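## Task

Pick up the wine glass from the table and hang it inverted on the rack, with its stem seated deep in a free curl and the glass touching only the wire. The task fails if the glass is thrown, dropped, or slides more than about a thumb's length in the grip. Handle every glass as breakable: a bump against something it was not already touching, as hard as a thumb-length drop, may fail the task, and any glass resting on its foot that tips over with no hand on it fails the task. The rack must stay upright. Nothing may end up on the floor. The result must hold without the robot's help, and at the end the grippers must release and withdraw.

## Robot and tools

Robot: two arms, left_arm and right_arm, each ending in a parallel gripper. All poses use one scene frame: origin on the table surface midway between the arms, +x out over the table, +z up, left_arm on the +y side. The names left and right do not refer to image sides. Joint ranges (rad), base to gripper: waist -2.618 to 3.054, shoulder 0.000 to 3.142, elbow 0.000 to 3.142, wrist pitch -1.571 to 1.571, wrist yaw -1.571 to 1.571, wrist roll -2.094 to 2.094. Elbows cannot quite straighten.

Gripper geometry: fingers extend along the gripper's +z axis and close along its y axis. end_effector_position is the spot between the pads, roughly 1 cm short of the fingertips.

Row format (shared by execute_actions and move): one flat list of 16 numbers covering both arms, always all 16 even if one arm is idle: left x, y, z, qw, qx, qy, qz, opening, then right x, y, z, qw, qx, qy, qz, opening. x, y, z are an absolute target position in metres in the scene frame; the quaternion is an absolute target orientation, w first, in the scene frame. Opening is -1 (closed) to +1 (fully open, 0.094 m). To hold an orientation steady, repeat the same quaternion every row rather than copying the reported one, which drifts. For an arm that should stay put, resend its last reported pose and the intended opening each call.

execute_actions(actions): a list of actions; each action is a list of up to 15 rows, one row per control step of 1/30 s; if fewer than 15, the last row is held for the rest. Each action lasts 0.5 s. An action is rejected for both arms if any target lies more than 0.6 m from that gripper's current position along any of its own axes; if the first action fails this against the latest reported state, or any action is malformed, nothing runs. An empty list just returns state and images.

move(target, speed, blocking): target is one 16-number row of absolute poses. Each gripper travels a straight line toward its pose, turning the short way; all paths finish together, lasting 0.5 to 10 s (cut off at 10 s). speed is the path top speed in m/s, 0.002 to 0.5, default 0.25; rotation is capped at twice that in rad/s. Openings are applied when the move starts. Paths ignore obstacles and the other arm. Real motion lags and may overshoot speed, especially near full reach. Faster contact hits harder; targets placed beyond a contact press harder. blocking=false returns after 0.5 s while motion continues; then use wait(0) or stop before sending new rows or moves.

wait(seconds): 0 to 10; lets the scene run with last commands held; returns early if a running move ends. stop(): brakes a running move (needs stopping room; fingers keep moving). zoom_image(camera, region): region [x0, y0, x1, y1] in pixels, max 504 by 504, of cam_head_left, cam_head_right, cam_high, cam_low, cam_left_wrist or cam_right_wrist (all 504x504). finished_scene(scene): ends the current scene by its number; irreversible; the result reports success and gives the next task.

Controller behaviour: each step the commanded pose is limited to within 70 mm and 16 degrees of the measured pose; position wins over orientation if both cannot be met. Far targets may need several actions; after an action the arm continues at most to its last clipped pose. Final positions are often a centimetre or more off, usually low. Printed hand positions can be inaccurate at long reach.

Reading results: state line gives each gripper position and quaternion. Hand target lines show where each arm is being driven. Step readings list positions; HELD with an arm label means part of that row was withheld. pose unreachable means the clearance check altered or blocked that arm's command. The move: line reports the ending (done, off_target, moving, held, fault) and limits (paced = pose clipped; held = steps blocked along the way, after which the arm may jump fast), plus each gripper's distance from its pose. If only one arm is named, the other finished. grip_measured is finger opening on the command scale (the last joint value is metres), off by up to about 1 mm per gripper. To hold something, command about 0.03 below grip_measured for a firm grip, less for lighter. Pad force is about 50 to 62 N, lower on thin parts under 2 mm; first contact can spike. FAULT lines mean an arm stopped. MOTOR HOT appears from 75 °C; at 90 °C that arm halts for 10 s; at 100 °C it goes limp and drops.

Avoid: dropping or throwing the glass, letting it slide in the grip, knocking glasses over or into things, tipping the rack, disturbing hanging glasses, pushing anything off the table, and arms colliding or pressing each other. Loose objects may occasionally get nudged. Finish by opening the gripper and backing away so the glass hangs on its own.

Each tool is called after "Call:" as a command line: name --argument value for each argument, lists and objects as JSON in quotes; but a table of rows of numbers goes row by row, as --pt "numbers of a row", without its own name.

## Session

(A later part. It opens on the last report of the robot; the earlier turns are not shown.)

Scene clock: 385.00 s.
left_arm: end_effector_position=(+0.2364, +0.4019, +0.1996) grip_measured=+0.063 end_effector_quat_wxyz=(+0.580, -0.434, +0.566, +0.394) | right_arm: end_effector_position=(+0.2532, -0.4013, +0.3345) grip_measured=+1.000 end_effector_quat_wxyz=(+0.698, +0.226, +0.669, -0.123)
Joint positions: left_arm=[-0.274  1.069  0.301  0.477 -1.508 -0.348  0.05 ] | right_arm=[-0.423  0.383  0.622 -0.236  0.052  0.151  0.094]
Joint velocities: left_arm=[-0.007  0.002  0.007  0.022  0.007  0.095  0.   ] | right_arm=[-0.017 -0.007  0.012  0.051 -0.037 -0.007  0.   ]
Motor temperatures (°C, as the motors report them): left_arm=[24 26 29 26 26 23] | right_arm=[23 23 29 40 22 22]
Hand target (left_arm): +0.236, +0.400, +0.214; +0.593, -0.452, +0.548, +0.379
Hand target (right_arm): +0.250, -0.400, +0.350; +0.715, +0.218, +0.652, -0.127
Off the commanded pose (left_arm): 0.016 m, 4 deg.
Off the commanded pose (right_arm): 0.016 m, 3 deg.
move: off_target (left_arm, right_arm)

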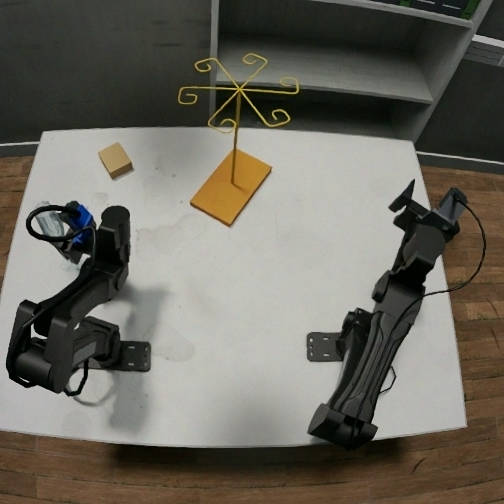

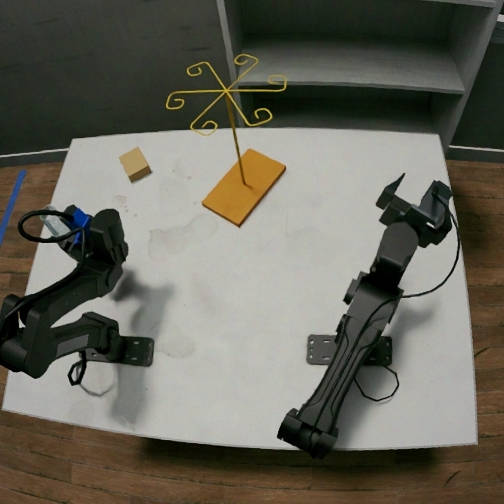

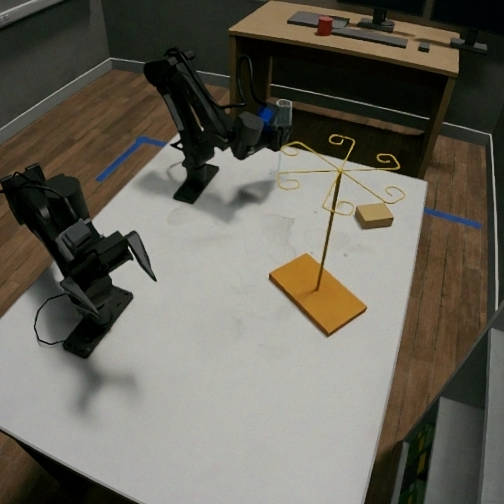

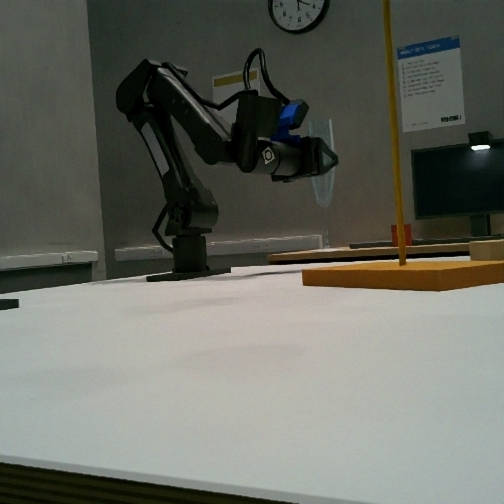

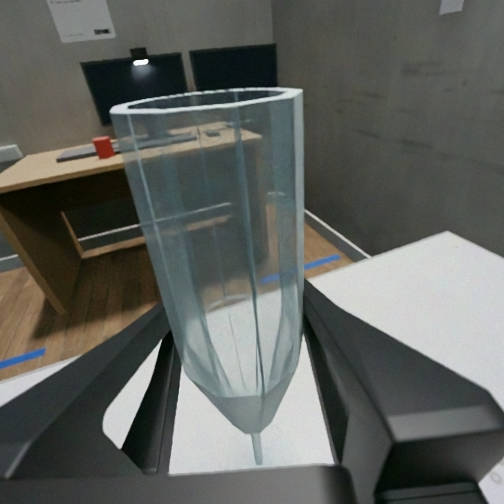

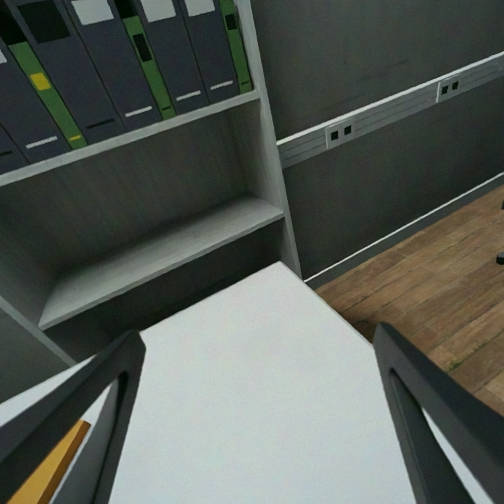

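Call:
move --target '[0.25,0.39,0.29,0.596,-0.430,0.560,0.385,0.03,0.25,-0.40,0.35,0.715,0.218,0.652,-0.127,1]' --speed 0.1

Call:
move --target '[0.32,0.30,0.29,0.618,-0.344,0.618,0.344,0.03,0.25,-0.40,0.35,0.715,0.218,0.652,-0.127,1]' --speed 0.1

Scene clock: 403.30 s.
left_arm: end_effector_position=(+0.2519, +0.3924, +0.2748) grip_measured=+0.063 end_effector_quat_wxyz=(+0.583, -0.419, +0.571, +0.397) | right_arm: end_effector_position=(+0.2532, -0.4013, +0.3344) grip_measured=+1.000 end_effector_quat_wxyz=(+0.697, +0.226, +0.669, -0.123)
Joint positions: left_arm=[-0.3    0.999  0.515  0.425 -1.517 -0.095  0.05 ] | right_arm=[-0.423  0.383  0.622 -0.236  0.052  0.151  0.094]
Joint velocities: left_arm=[ 0.002  0.007 -0.017  0.007 -0.066  0.007  0.001] | right_arm=[ 0.017 -0.002 -0.012  0.007 -0.022  0.007  0.   ]
Motor temperatures (°C, as the motors report them): left_arm=[24 26 31 27 26 23] | right_arm=[23 23 29 40 22 22]
Hand target (left_arm): +0.249, +0.391, +0.289; +0.594, -0.431, +0.561, +0.384
Hand target (right_arm): +0.250, -0.400, +0.350; +0.715, +0.218, +0.652, -0.127
Off the commanded pose (left_arm): 0.016 m, 3 deg.
Off the commanded pose (right_arm): 0.016 m, 3 deg.
move: off_target (left_arm, right_arm)

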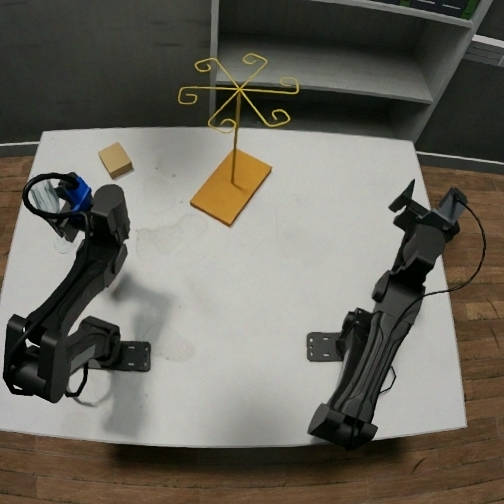

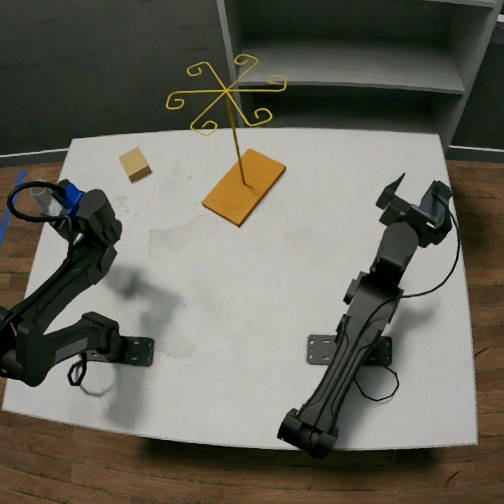

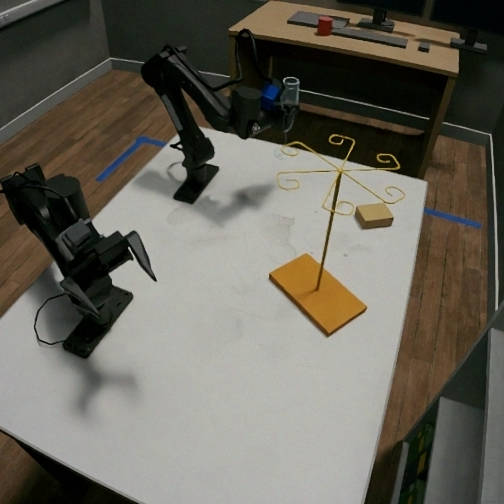

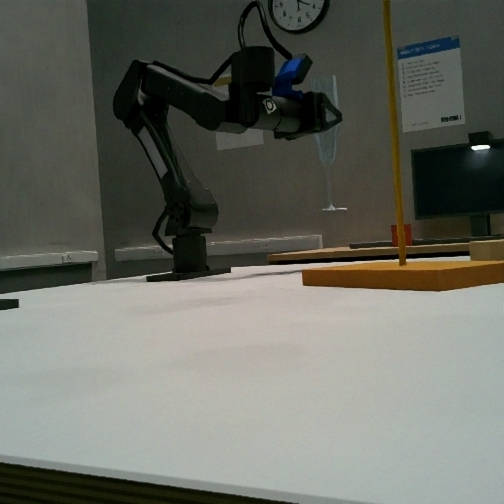

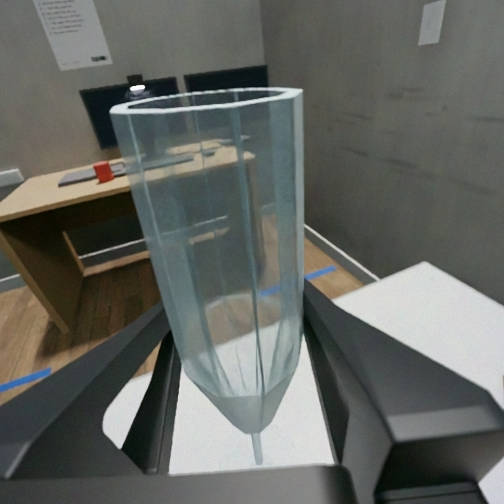

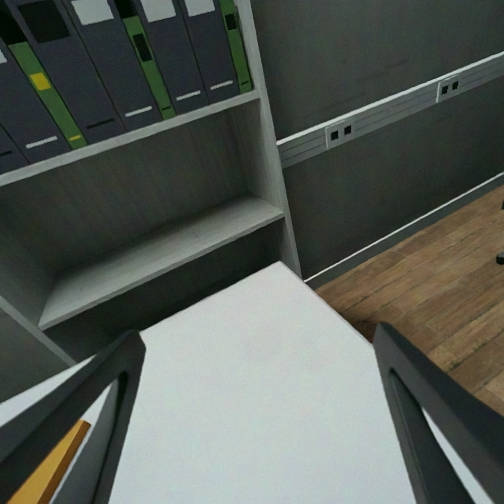

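Scene clock: 404.77 s.
left_arm: end_effector_position=(+0.3184, +0.3062, +0.2794) grip_measured=+0.063 end_effector_quat_wxyz=(+0.608, -0.332, +0.626, +0.358) | right_arm: end_effector_position=(+0.2532, -0.4013, +0.3344) grip_measured=+1.000 end_effector_quat_wxyz=(+0.697, +0.226, +0.669, -0.123)
Joint positions: left_arm=[-0.534  1.267  0.702  0.425 -1.539 -0.095  0.05 ] | right_arm=[-0.423  0.383  0.622 -0.236  0.052  0.151  0.094]
Joint velocities: left_arm=[-0.007 -0.017 -0.017 -0.051 -0.007  0.022  0.001] | right_arm=[-0.002 -0.002 -0.007 -0.051  0.007 -0.051  0.   ]
Motor temperatures (°C, as the motors report them): left_arm=[24 26 31 27 26 23] | right_arm=[23 23 29 40 22 22]
Hand target (left_arm): +0.321, +0.302, +0.290; +0.617, -0.344, +0.619, +0.343
Hand target (right_arm): +0.250, -0.400, +0.350; +0.715, +0.218, +0.652, -0.127
Off the commanded pose (left_arm): 0.012 m, 3 deg.
Off the commanded pose (right_arm): 0.016 m, 3 deg.
move: off_target (left_arm, right_arm)

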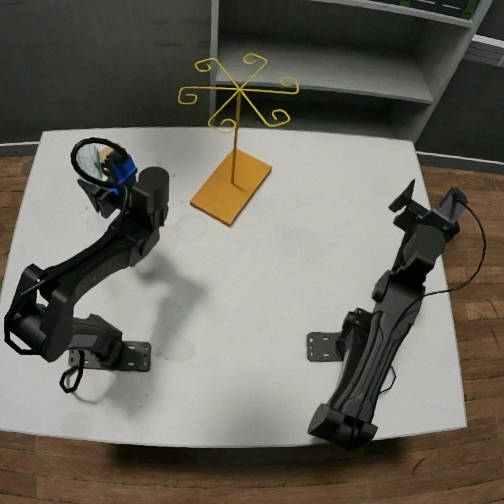

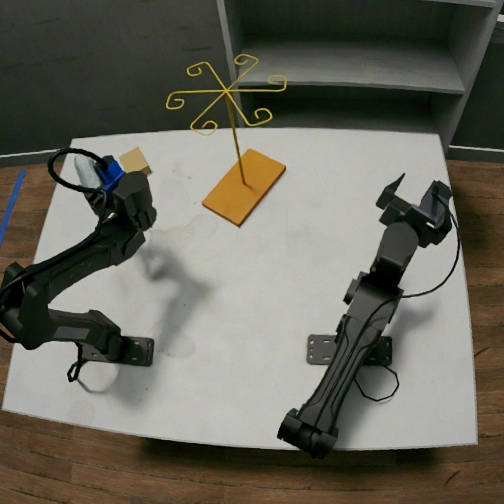

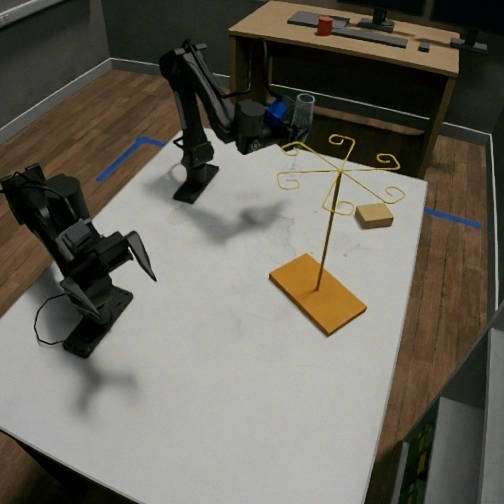

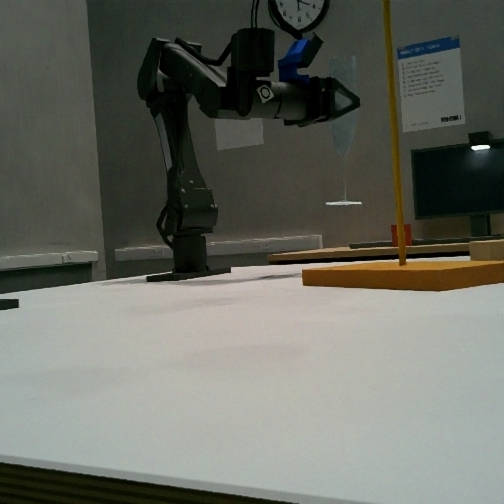

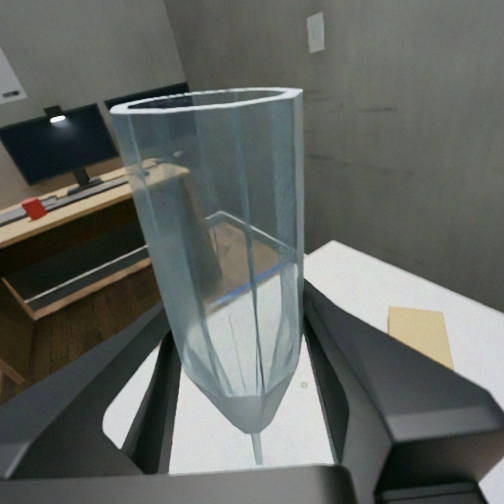

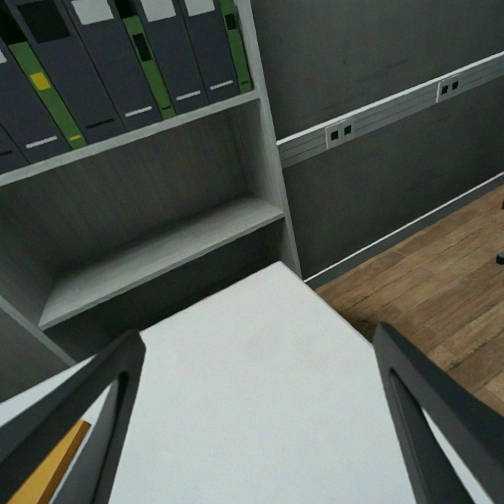

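Call:
move --target '[0.32,0.30,0.29,0.194,0.194,0.680,0.680,0.03,0.25,-0.40,0.35,0.715,0.218,0.652,-0.127,1]' --speed 0.3

Call:
move --target '[0.32,0.30,0.29,-0.344,0.618,0.344,0.618,0.03,0.25,-0.40,0.35,0.715,0.218,0.652,-0.127,1]' --speed 0.25

Scene clock: 419.37 s.
left_arm: end_effector_position=(+0.3198, +0.3034, +0.2802) grip_measured=+0.061 end_effector_quat_wxyz=(+0.181, +0.207, +0.683, +0.677) | right_arm: end_effector_position=(+0.2532, -0.4013, +0.3345) grip_measured=+1.000 end_effector_quat_wxyz=(+0.698, +0.226, +0.669, -0.123)
Joint positions: left_arm=[-0.541  1.283  0.84  -0.121 -1.537  1.04   0.05 ] | right_arm=[-0.423  0.383  0.622 -0.236  0.052  0.151  0.094]
Joint velocities: left_arm=[ 0.002 -0.022 -0.007 -0.051 -0.037  0.007 -0.   ] | right_arm=[ 0.002  0.012 -0.027  0.051  0.007  0.022  0.   ]
Motor temperatures (°C, as the motors report them): left_arm=[24 26 32 27 26 23] | right_arm=[23 23 29 41 22 22]
Hand target (left_arm): +0.320, +0.300, +0.290; +0.192, +0.193, +0.683, +0.678
Hand target (right_arm): +0.250, -0.400, +0.350; +0.715, +0.218, +0.652, -0.127
Off the commanded pose (left_arm): 0.010 m, 2 deg.
Off the commanded pose (right_arm): 0.016 m, 3 deg.
move: off_target (right_arm)

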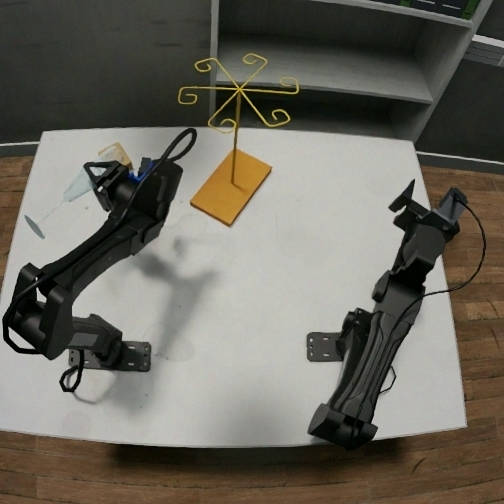

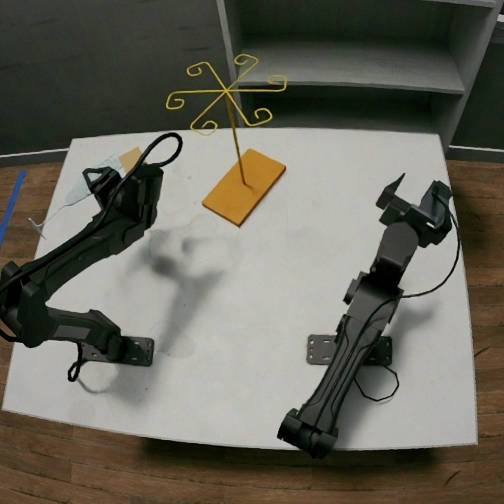

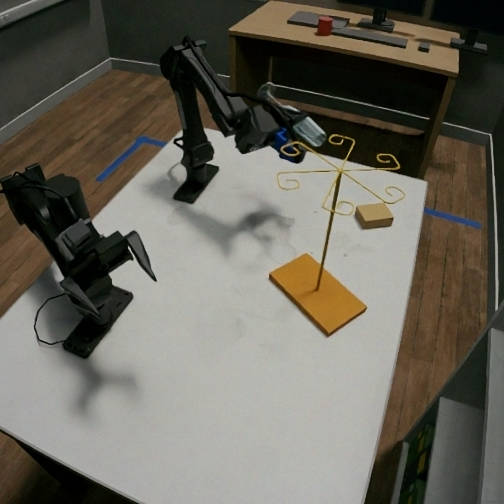

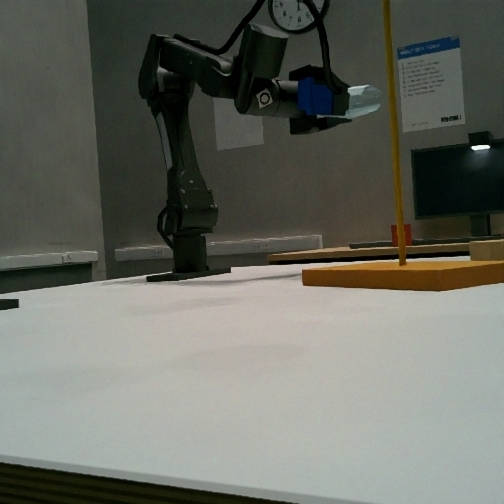

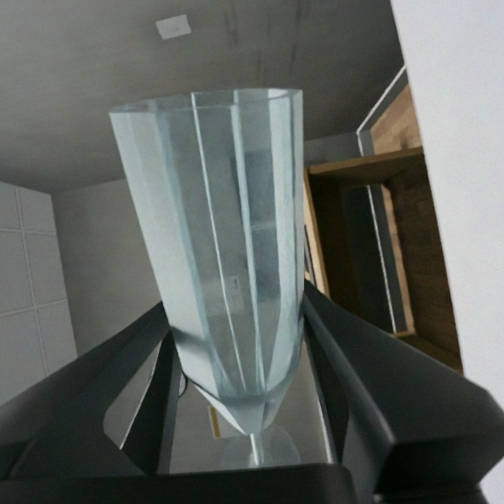

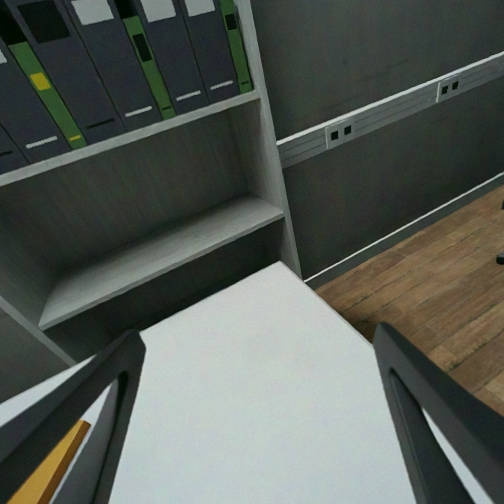

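Scene clock: 423.03 s.
left_arm: end_effector_position=(+0.3208, +0.3027, +0.2760) grip_measured=+0.060 end_effector_quat_wxyz=(-0.336, +0.629, +0.354, +0.605) | right_arm: end_effector_position=(+0.2532, -0.4013, +0.3344) grip_measured=+1.000 end_effector_quat_wxyz=(+0.697, +0.226, +0.669, -0.123)
Joint positions: left_arm=[-0.541  1.376  1.003 -0.678 -1.523  2.086  0.05 ] | right_arm=[-0.423  0.383  0.622 -0.236  0.052  0.151  0.094]
Joint velocities: left_arm=[-0.012  0.002 -0.002 -0.037 -0.051 -0.022  0.   ] | right_arm=[-0.002 -0.002 -0.002  0.051  0.022 -0.007  0.   ]
Motor temperatures (°C, as the motors report them): left_arm=[24 26 32 26 26 23] | right_arm=[23 23 29 41 22 22]
Hand target (left_arm): +0.320, +0.300, +0.290; -0.346, +0.617, +0.349, +0.614
Hand target (right_arm): +0.250, -0.400, +0.350; +0.715, +0.218, +0.652, -0.127
Off the commanded pose (left_arm): 0.014 m, 2 deg.
Off the commanded pose (right_arm): 0.016 m, 3 deg.
joint sent to its limit (left arm) — the command would take joint 6 (wrist roll) past its upper limit, so that joint was sent only as far as its limit.
move: off_target (left_arm, right_arm)

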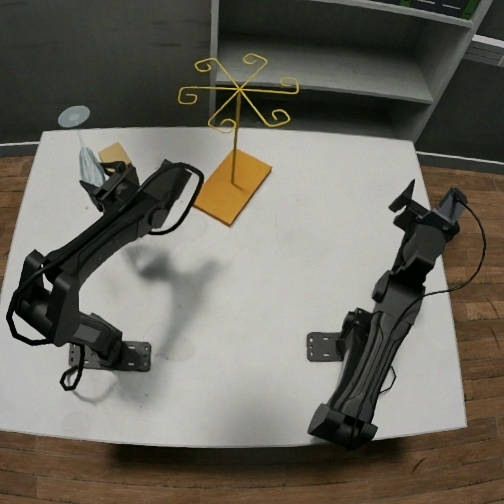

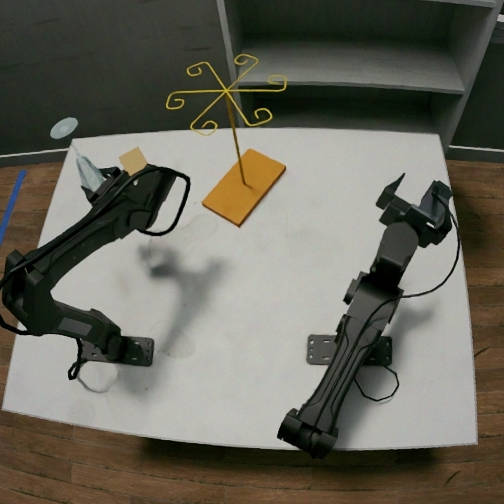

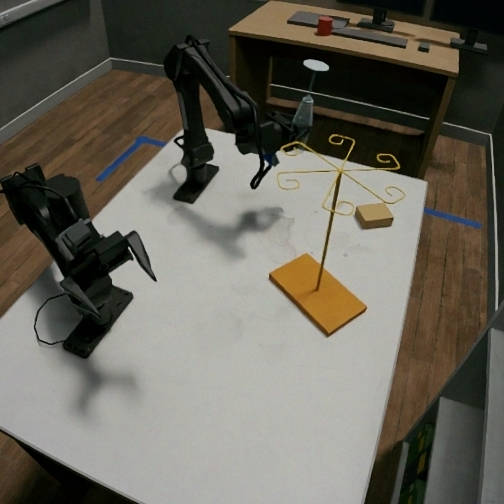

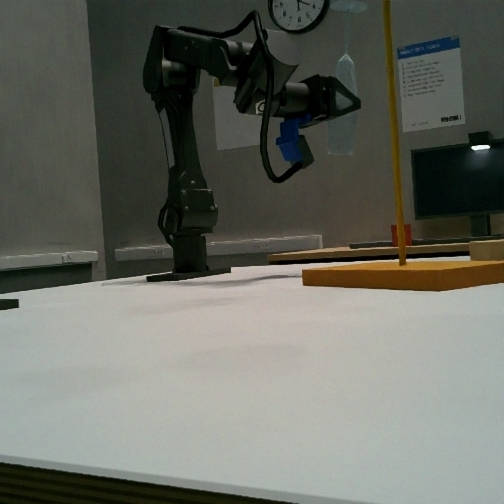

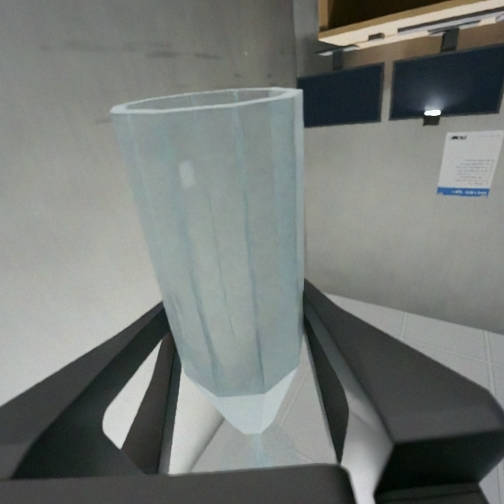

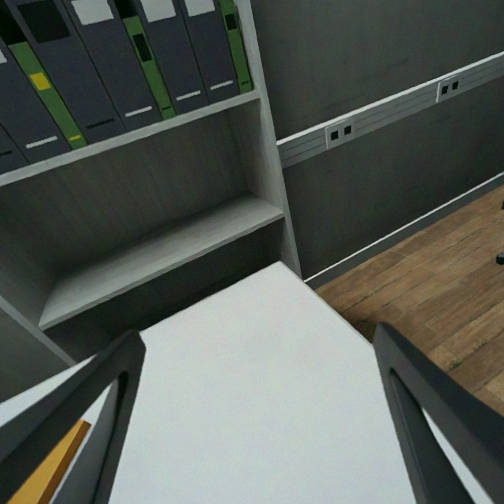

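Call:
zoom_image --camera "cam_head_left" --region '[160, 40, 320, 240]'

Call:
zoom_image --camera "cam_high" --region '[260, 40, 430, 240]'

Region (160, 40, 320, 240) of cam_head_left's 504x504 image, scaled by 2.520, with more detail than that image has; it fills the left 403 columns of this view, and the rest is white.

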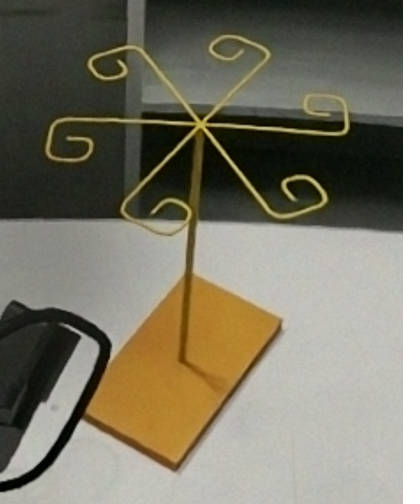

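Region (260, 40, 430, 240) of cam_high's 504x504 image, scaled by 2.520, with more detail than that image has; it fills the left 428 columns of this view, and the rest is white.

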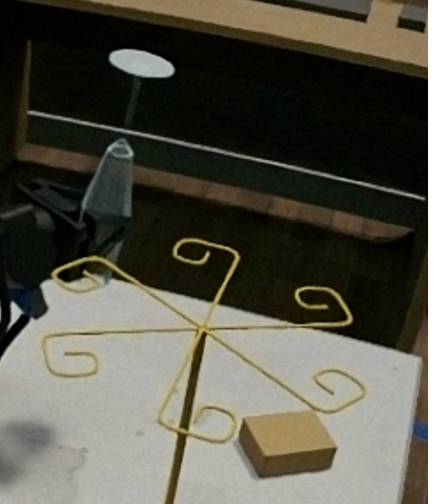

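Call:
zoom_image --camera "cam_high" --region '[310, 190, 370, 230]'

Call:
zoom_image --camera "cam_head_left" --region '[195, 100, 255, 145]'

Region (310, 190, 370, 230) of cam_high's 504x504 image, scaled by 8.400, with more detail than that image has.

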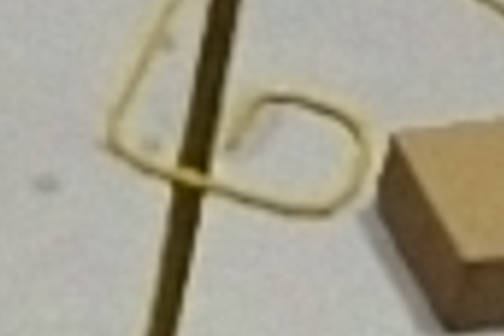

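Region (195, 100, 255, 145) of cam_head_left's 504x504 image, scaled by 8.400, with more detail than that image has; it fills the top 378 rows of this view, and the rest is white.

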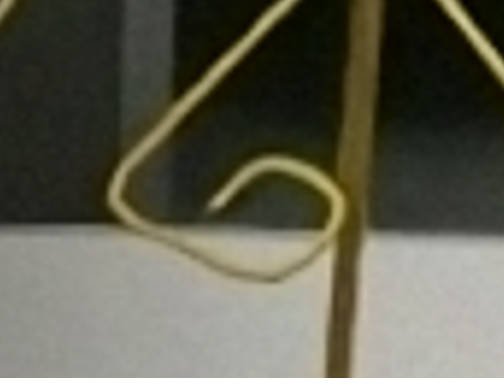

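Call:
move --target '[0.26,0.0,0.235,-0.0846,0.702,0.0846,0.702,0.03,0.25,-0.42,0.35,0.715,0.218,0.652,-0.127,1]' --speed 0.1

Scene clock: 534.97 s.
left_arm: end_effector_position=(+0.2656, +0.0082, +0.2205) grip_measured=+0.060 end_effector_quat_wxyz=(-0.102, +0.717, +0.090, +0.684) | right_arm: end_effector_position=(+0.2464, -0.4173, +0.3445) grip_measured=+1.000 end_effector_quat_wxyz=(+0.711, +0.222, +0.655, -0.126)
Joint positions: left_arm=[-1.322  1.892  1.361 -1.268 -1.526  1.365  0.05 ] | right_arm=[-0.663  0.396  0.622 -0.183 -0.187  0.159  0.094]
Joint velocities: left_arm=[ 0.007  0.012 -0.002  0.051 -0.037  0.022  0.   ] | right_arm=[-0.007 -0.002  0.007 -0.037 -0.037 -0.007  0.   ]
Motor temperatures (°C, as the motors report them): left_arm=[24 26 34 25 27 23] | right_arm=[23 23 29 42 22 22]
Hand target (left_arm): +0.266, -0.000, +0.236; -0.088, +0.700, +0.092, +0.702
Hand target (right_arm): +0.250, -0.420, +0.350; +0.715, +0.220, +0.651, -0.126
Off the commanded pose (left_arm): 0.018 m, 3 deg.
Off the commanded pose (right_arm): 0.007 m, 1 deg.
move: off_target (left_arm)

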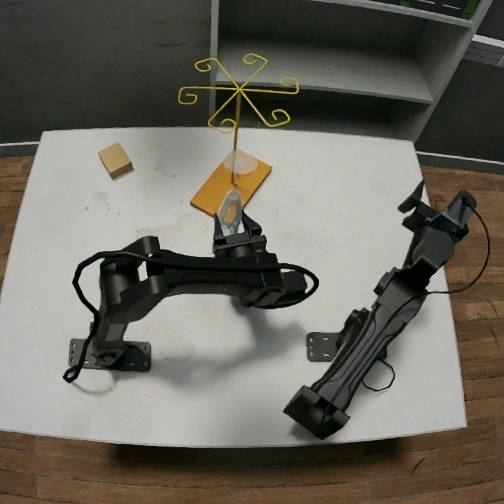

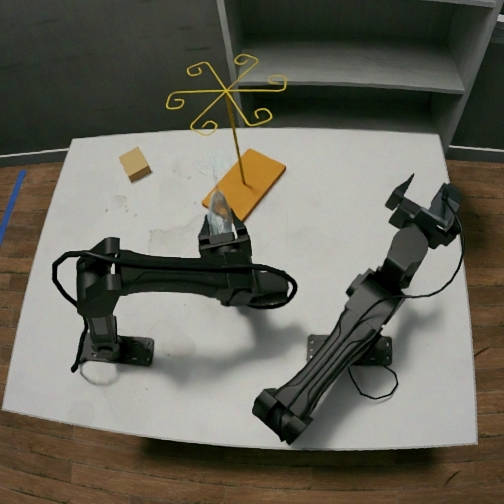

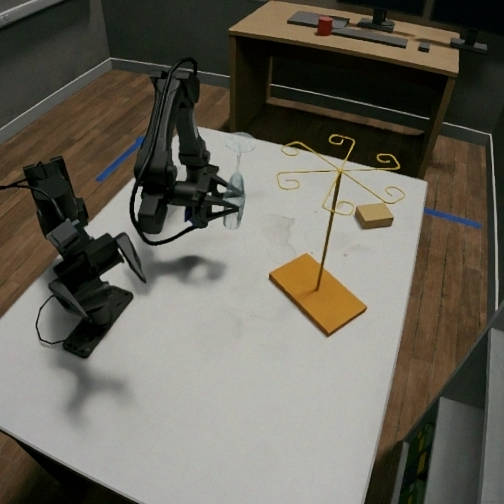

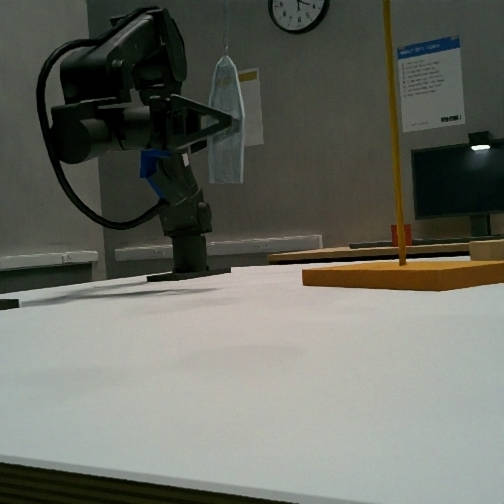

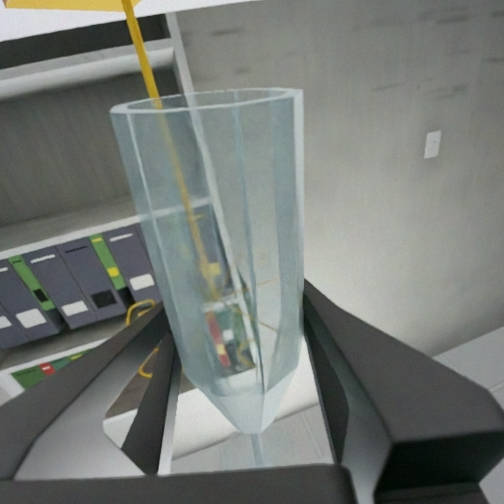

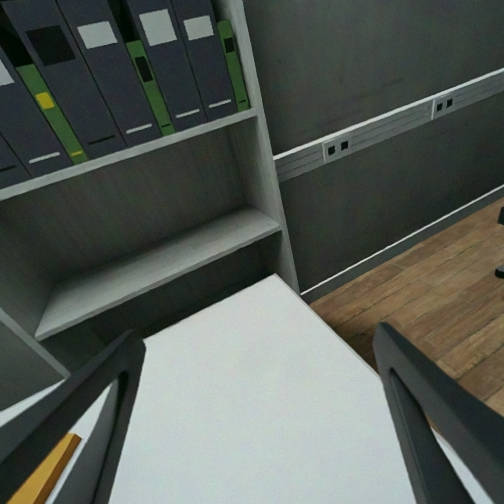

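Call:
move --target '[0.29,-0.015,0.24,-0.116,0.697,0.116,0.697,0.03,0.25,-0.42,0.35,0.715,0.218,0.652,-0.127,1]' --speed 0.05

Call:
zoom_image --camera "cam_head_left" --region '[170, 60, 310, 200]'

Call:
zoom_image --camera "cam_head_right" --region '[157, 60, 297, 200]'

Call:
zoom_image --camera "cam_high" --region '[220, 120, 380, 240]'

Scene clock: 568.83 s.
left_arm: end_effector_position=(+0.2854, -0.0138, +0.2242) grip_measured=+0.060 end_effector_quat_wxyz=(-0.102, +0.716, +0.115, +0.681) | right_arm: end_effector_position=(+0.2465, -0.4171, +0.3443) grip_measured=+1.000 end_effector_quat_wxyz=(+0.711, +0.222, +0.656, -0.125)
Joint positions: left_arm=[-1.284  1.991  1.522 -1.261 -1.519  1.4    0.05 ] | right_arm=[-0.663  0.396  0.622 -0.184 -0.188  0.159  0.094]
Joint velocities: left_arm=[ 0.012  0.007  0.012 -0.022 -0.037 -0.022  0.   ] | right_arm=[ 0.002  0.002 -0.007 -0.051  0.007 -0.051  0.   ]
Motor temperatures (°C, as the motors report them): left_arm=[24 28 34 24 28 23] | right_arm=[23 24 29 42 22 22]
Hand target (left_arm): +0.290, -0.014, +0.240; -0.109, +0.700, +0.110, +0.697
Hand target (right_arm): +0.250, -0.420, +0.350; +0.715, +0.218, +0.652, -0.127
Off the commanded pose (left_arm): 0.017 m, 3 deg.
Off the commanded pose (right_arm): 0.007 m, 1 deg.
move: off_target (left_arm)

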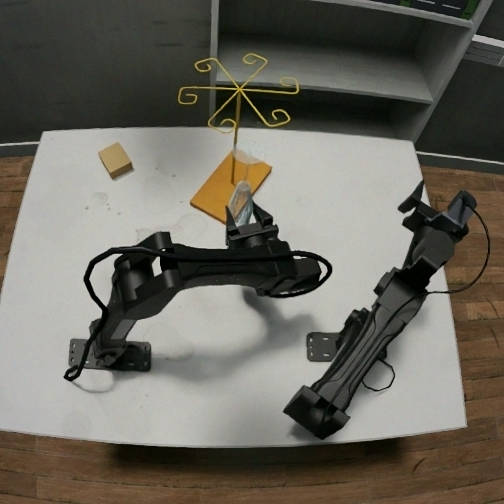

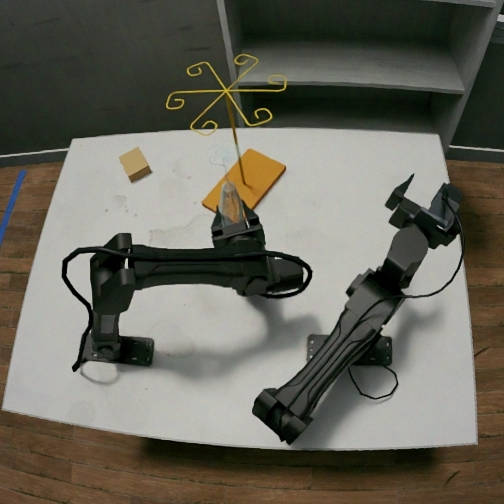

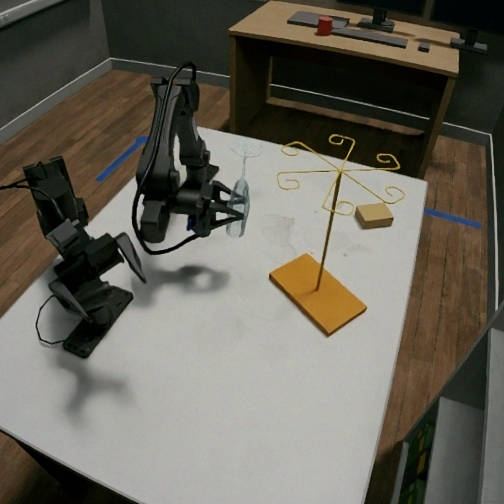

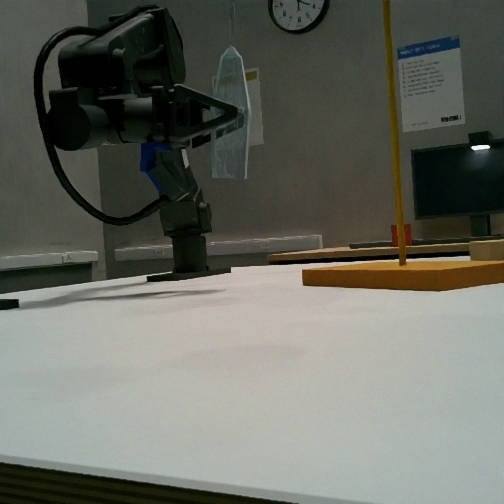

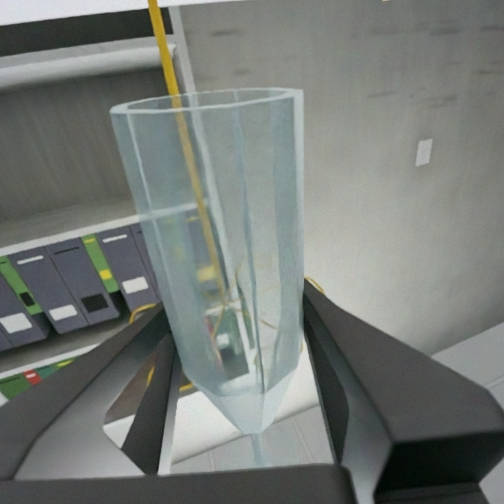

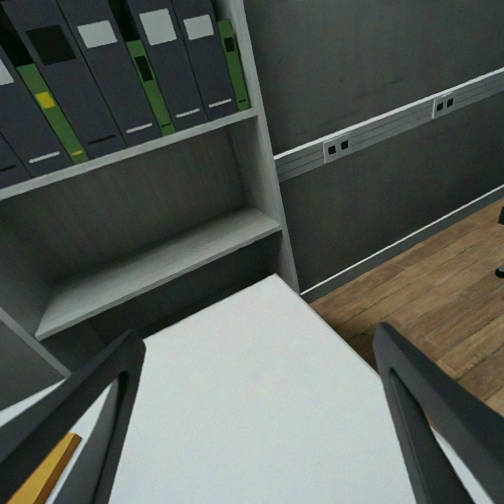

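Region (170, 60, 310, 200) of cam_head_left's 504x504 image, scaled by 3.600, with more detail than that image has.

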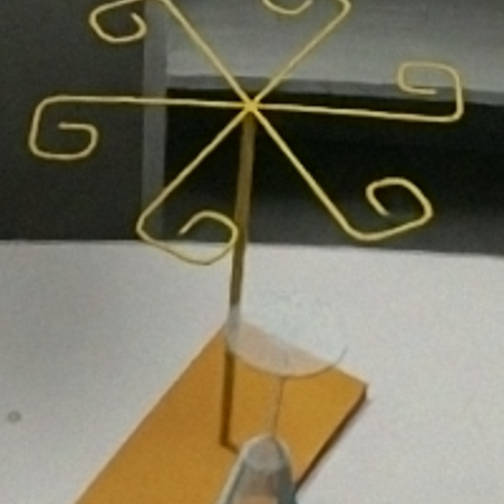

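Region (157, 60, 297, 200) of cam_head_right's 504x504 image, scaled by 3.600, with more detail than that image has.

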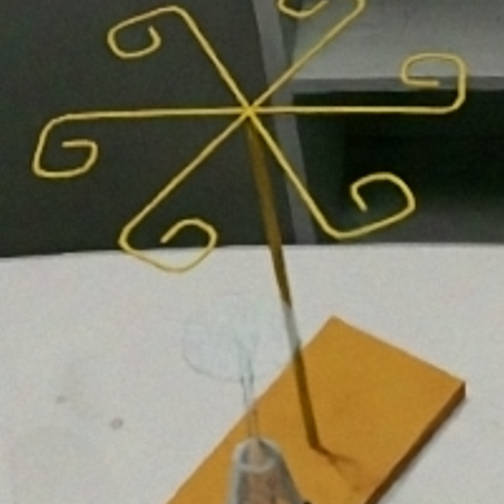

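Region (220, 120, 380, 240) of cam_high's 504x504 image, scaled by 3.150, with more detail than that image has; it fills the top 378 rows of this view, and the rest is white.

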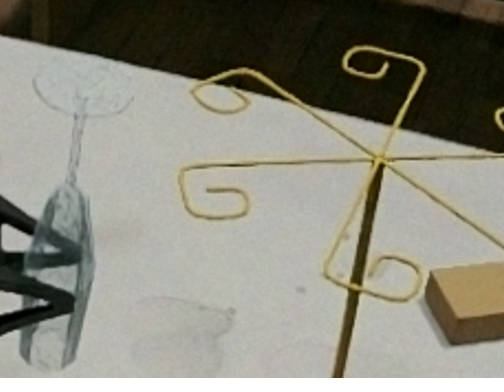

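Call:
move --target '[0.36,-0.022,0.245,-0.164,0.688,0.164,0.688,0.03,0.25,-0.42,0.35,0.715,0.218,0.652,-0.127,1]' --speed 0.04

Call:
zoom_image --camera "cam_head_left" --region '[170, 60, 310, 200]'

Call:
zoom_image --camera "cam_head_right" --region '[157, 60, 297, 200]'

Call:
zoom_image --camera "cam_high" --region '[220, 120, 380, 240]'

Scene clock: 610.07 s.
left_arm: end_effector_position=(+0.3547, -0.0202, +0.2279) grip_measured=+0.060 end_effector_quat_wxyz=(-0.164, +0.706, +0.158, +0.670) | right_arm: end_effector_position=(+0.2465, -0.4171, +0.3443) grip_measured=+1.000 end_effector_quat_wxyz=(+0.711, +0.222, +0.656, -0.125)
Joint positions: left_arm=[-1.126  2.19   1.843 -1.264 -1.523  1.549  0.05 ] | right_arm=[-0.663  0.396  0.622 -0.184 -0.188  0.159  0.094]
Joint velocities: left_arm=[ 0.007 -0.012  0.012 -0.051 -0.051 -0.066 -0.   ] | right_arm=[-0.012 -0.002  0.012 -0.066 -0.007  0.022  0.   ]
Motor temperatures (°C, as the motors report them): left_arm=[24 30 34 24 28 23] | right_arm=[23 24 29 42 22 22]
Hand target (left_arm): +0.359, -0.020, +0.245; -0.164, +0.688, +0.163, +0.688
Hand target (right_arm): +0.250, -0.420, +0.350; +0.715, +0.218, +0.652, -0.127
Off the commanded pose (left_arm): 0.018 m, 3 deg.
Off the commanded pose (right_arm): 0.007 m, 1 deg.
move: off_target (left_arm)

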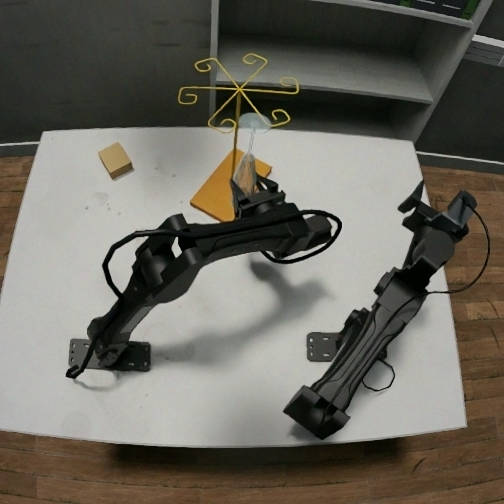

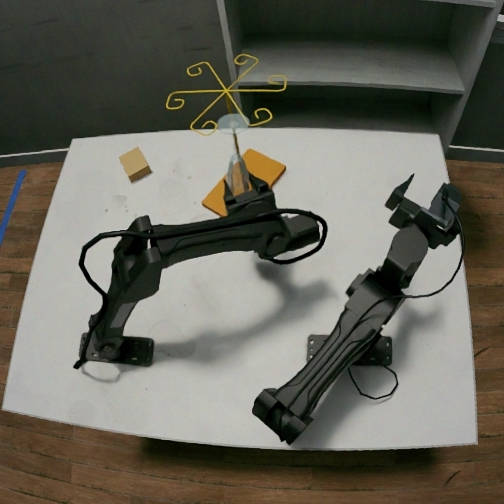

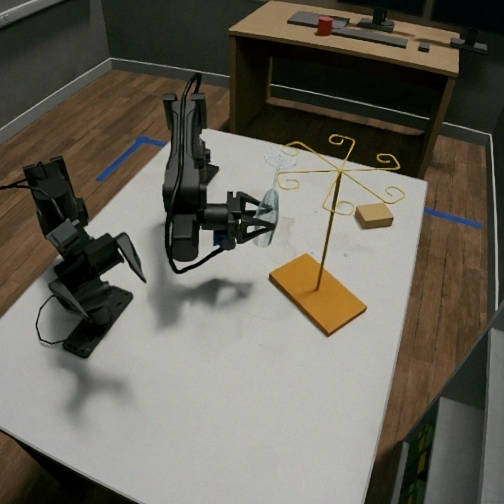

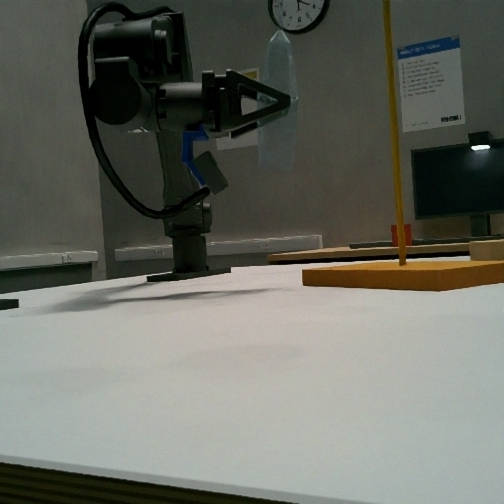

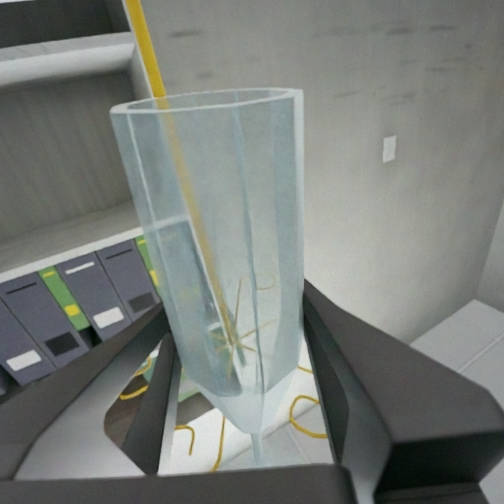

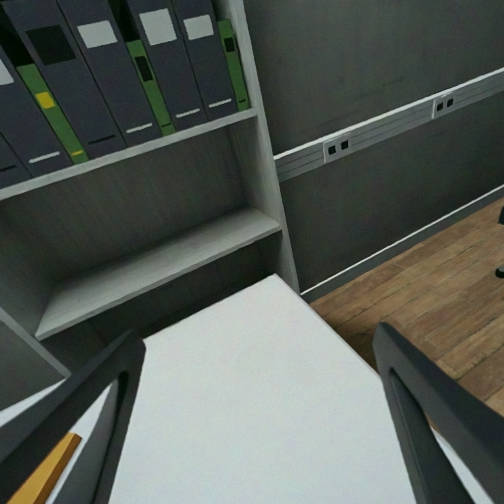

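Region (170, 60, 310, 200) of cam_head_left's 504x504 image, scaled by 3.600, with more detail than that image has.

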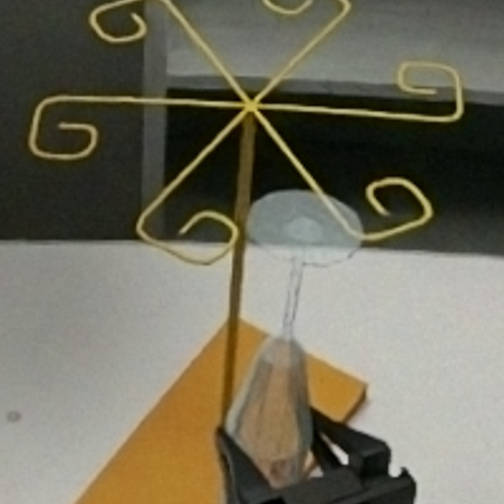

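Region (157, 60, 297, 200) of cam_head_right's 504x504 image, scaled by 3.600, with more detail than that image has.

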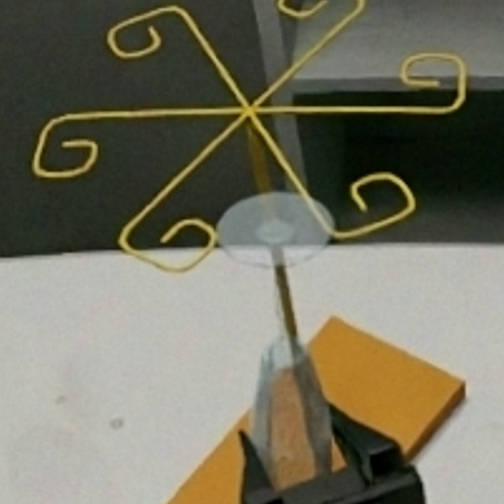

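Region (220, 120, 380, 240) of cam_high's 504x504 image, scaled by 3.150, with more detail than that image has; it fills the top 378 rows of this view, and the rest is white.

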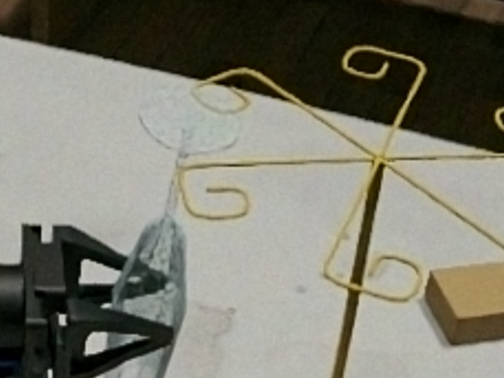

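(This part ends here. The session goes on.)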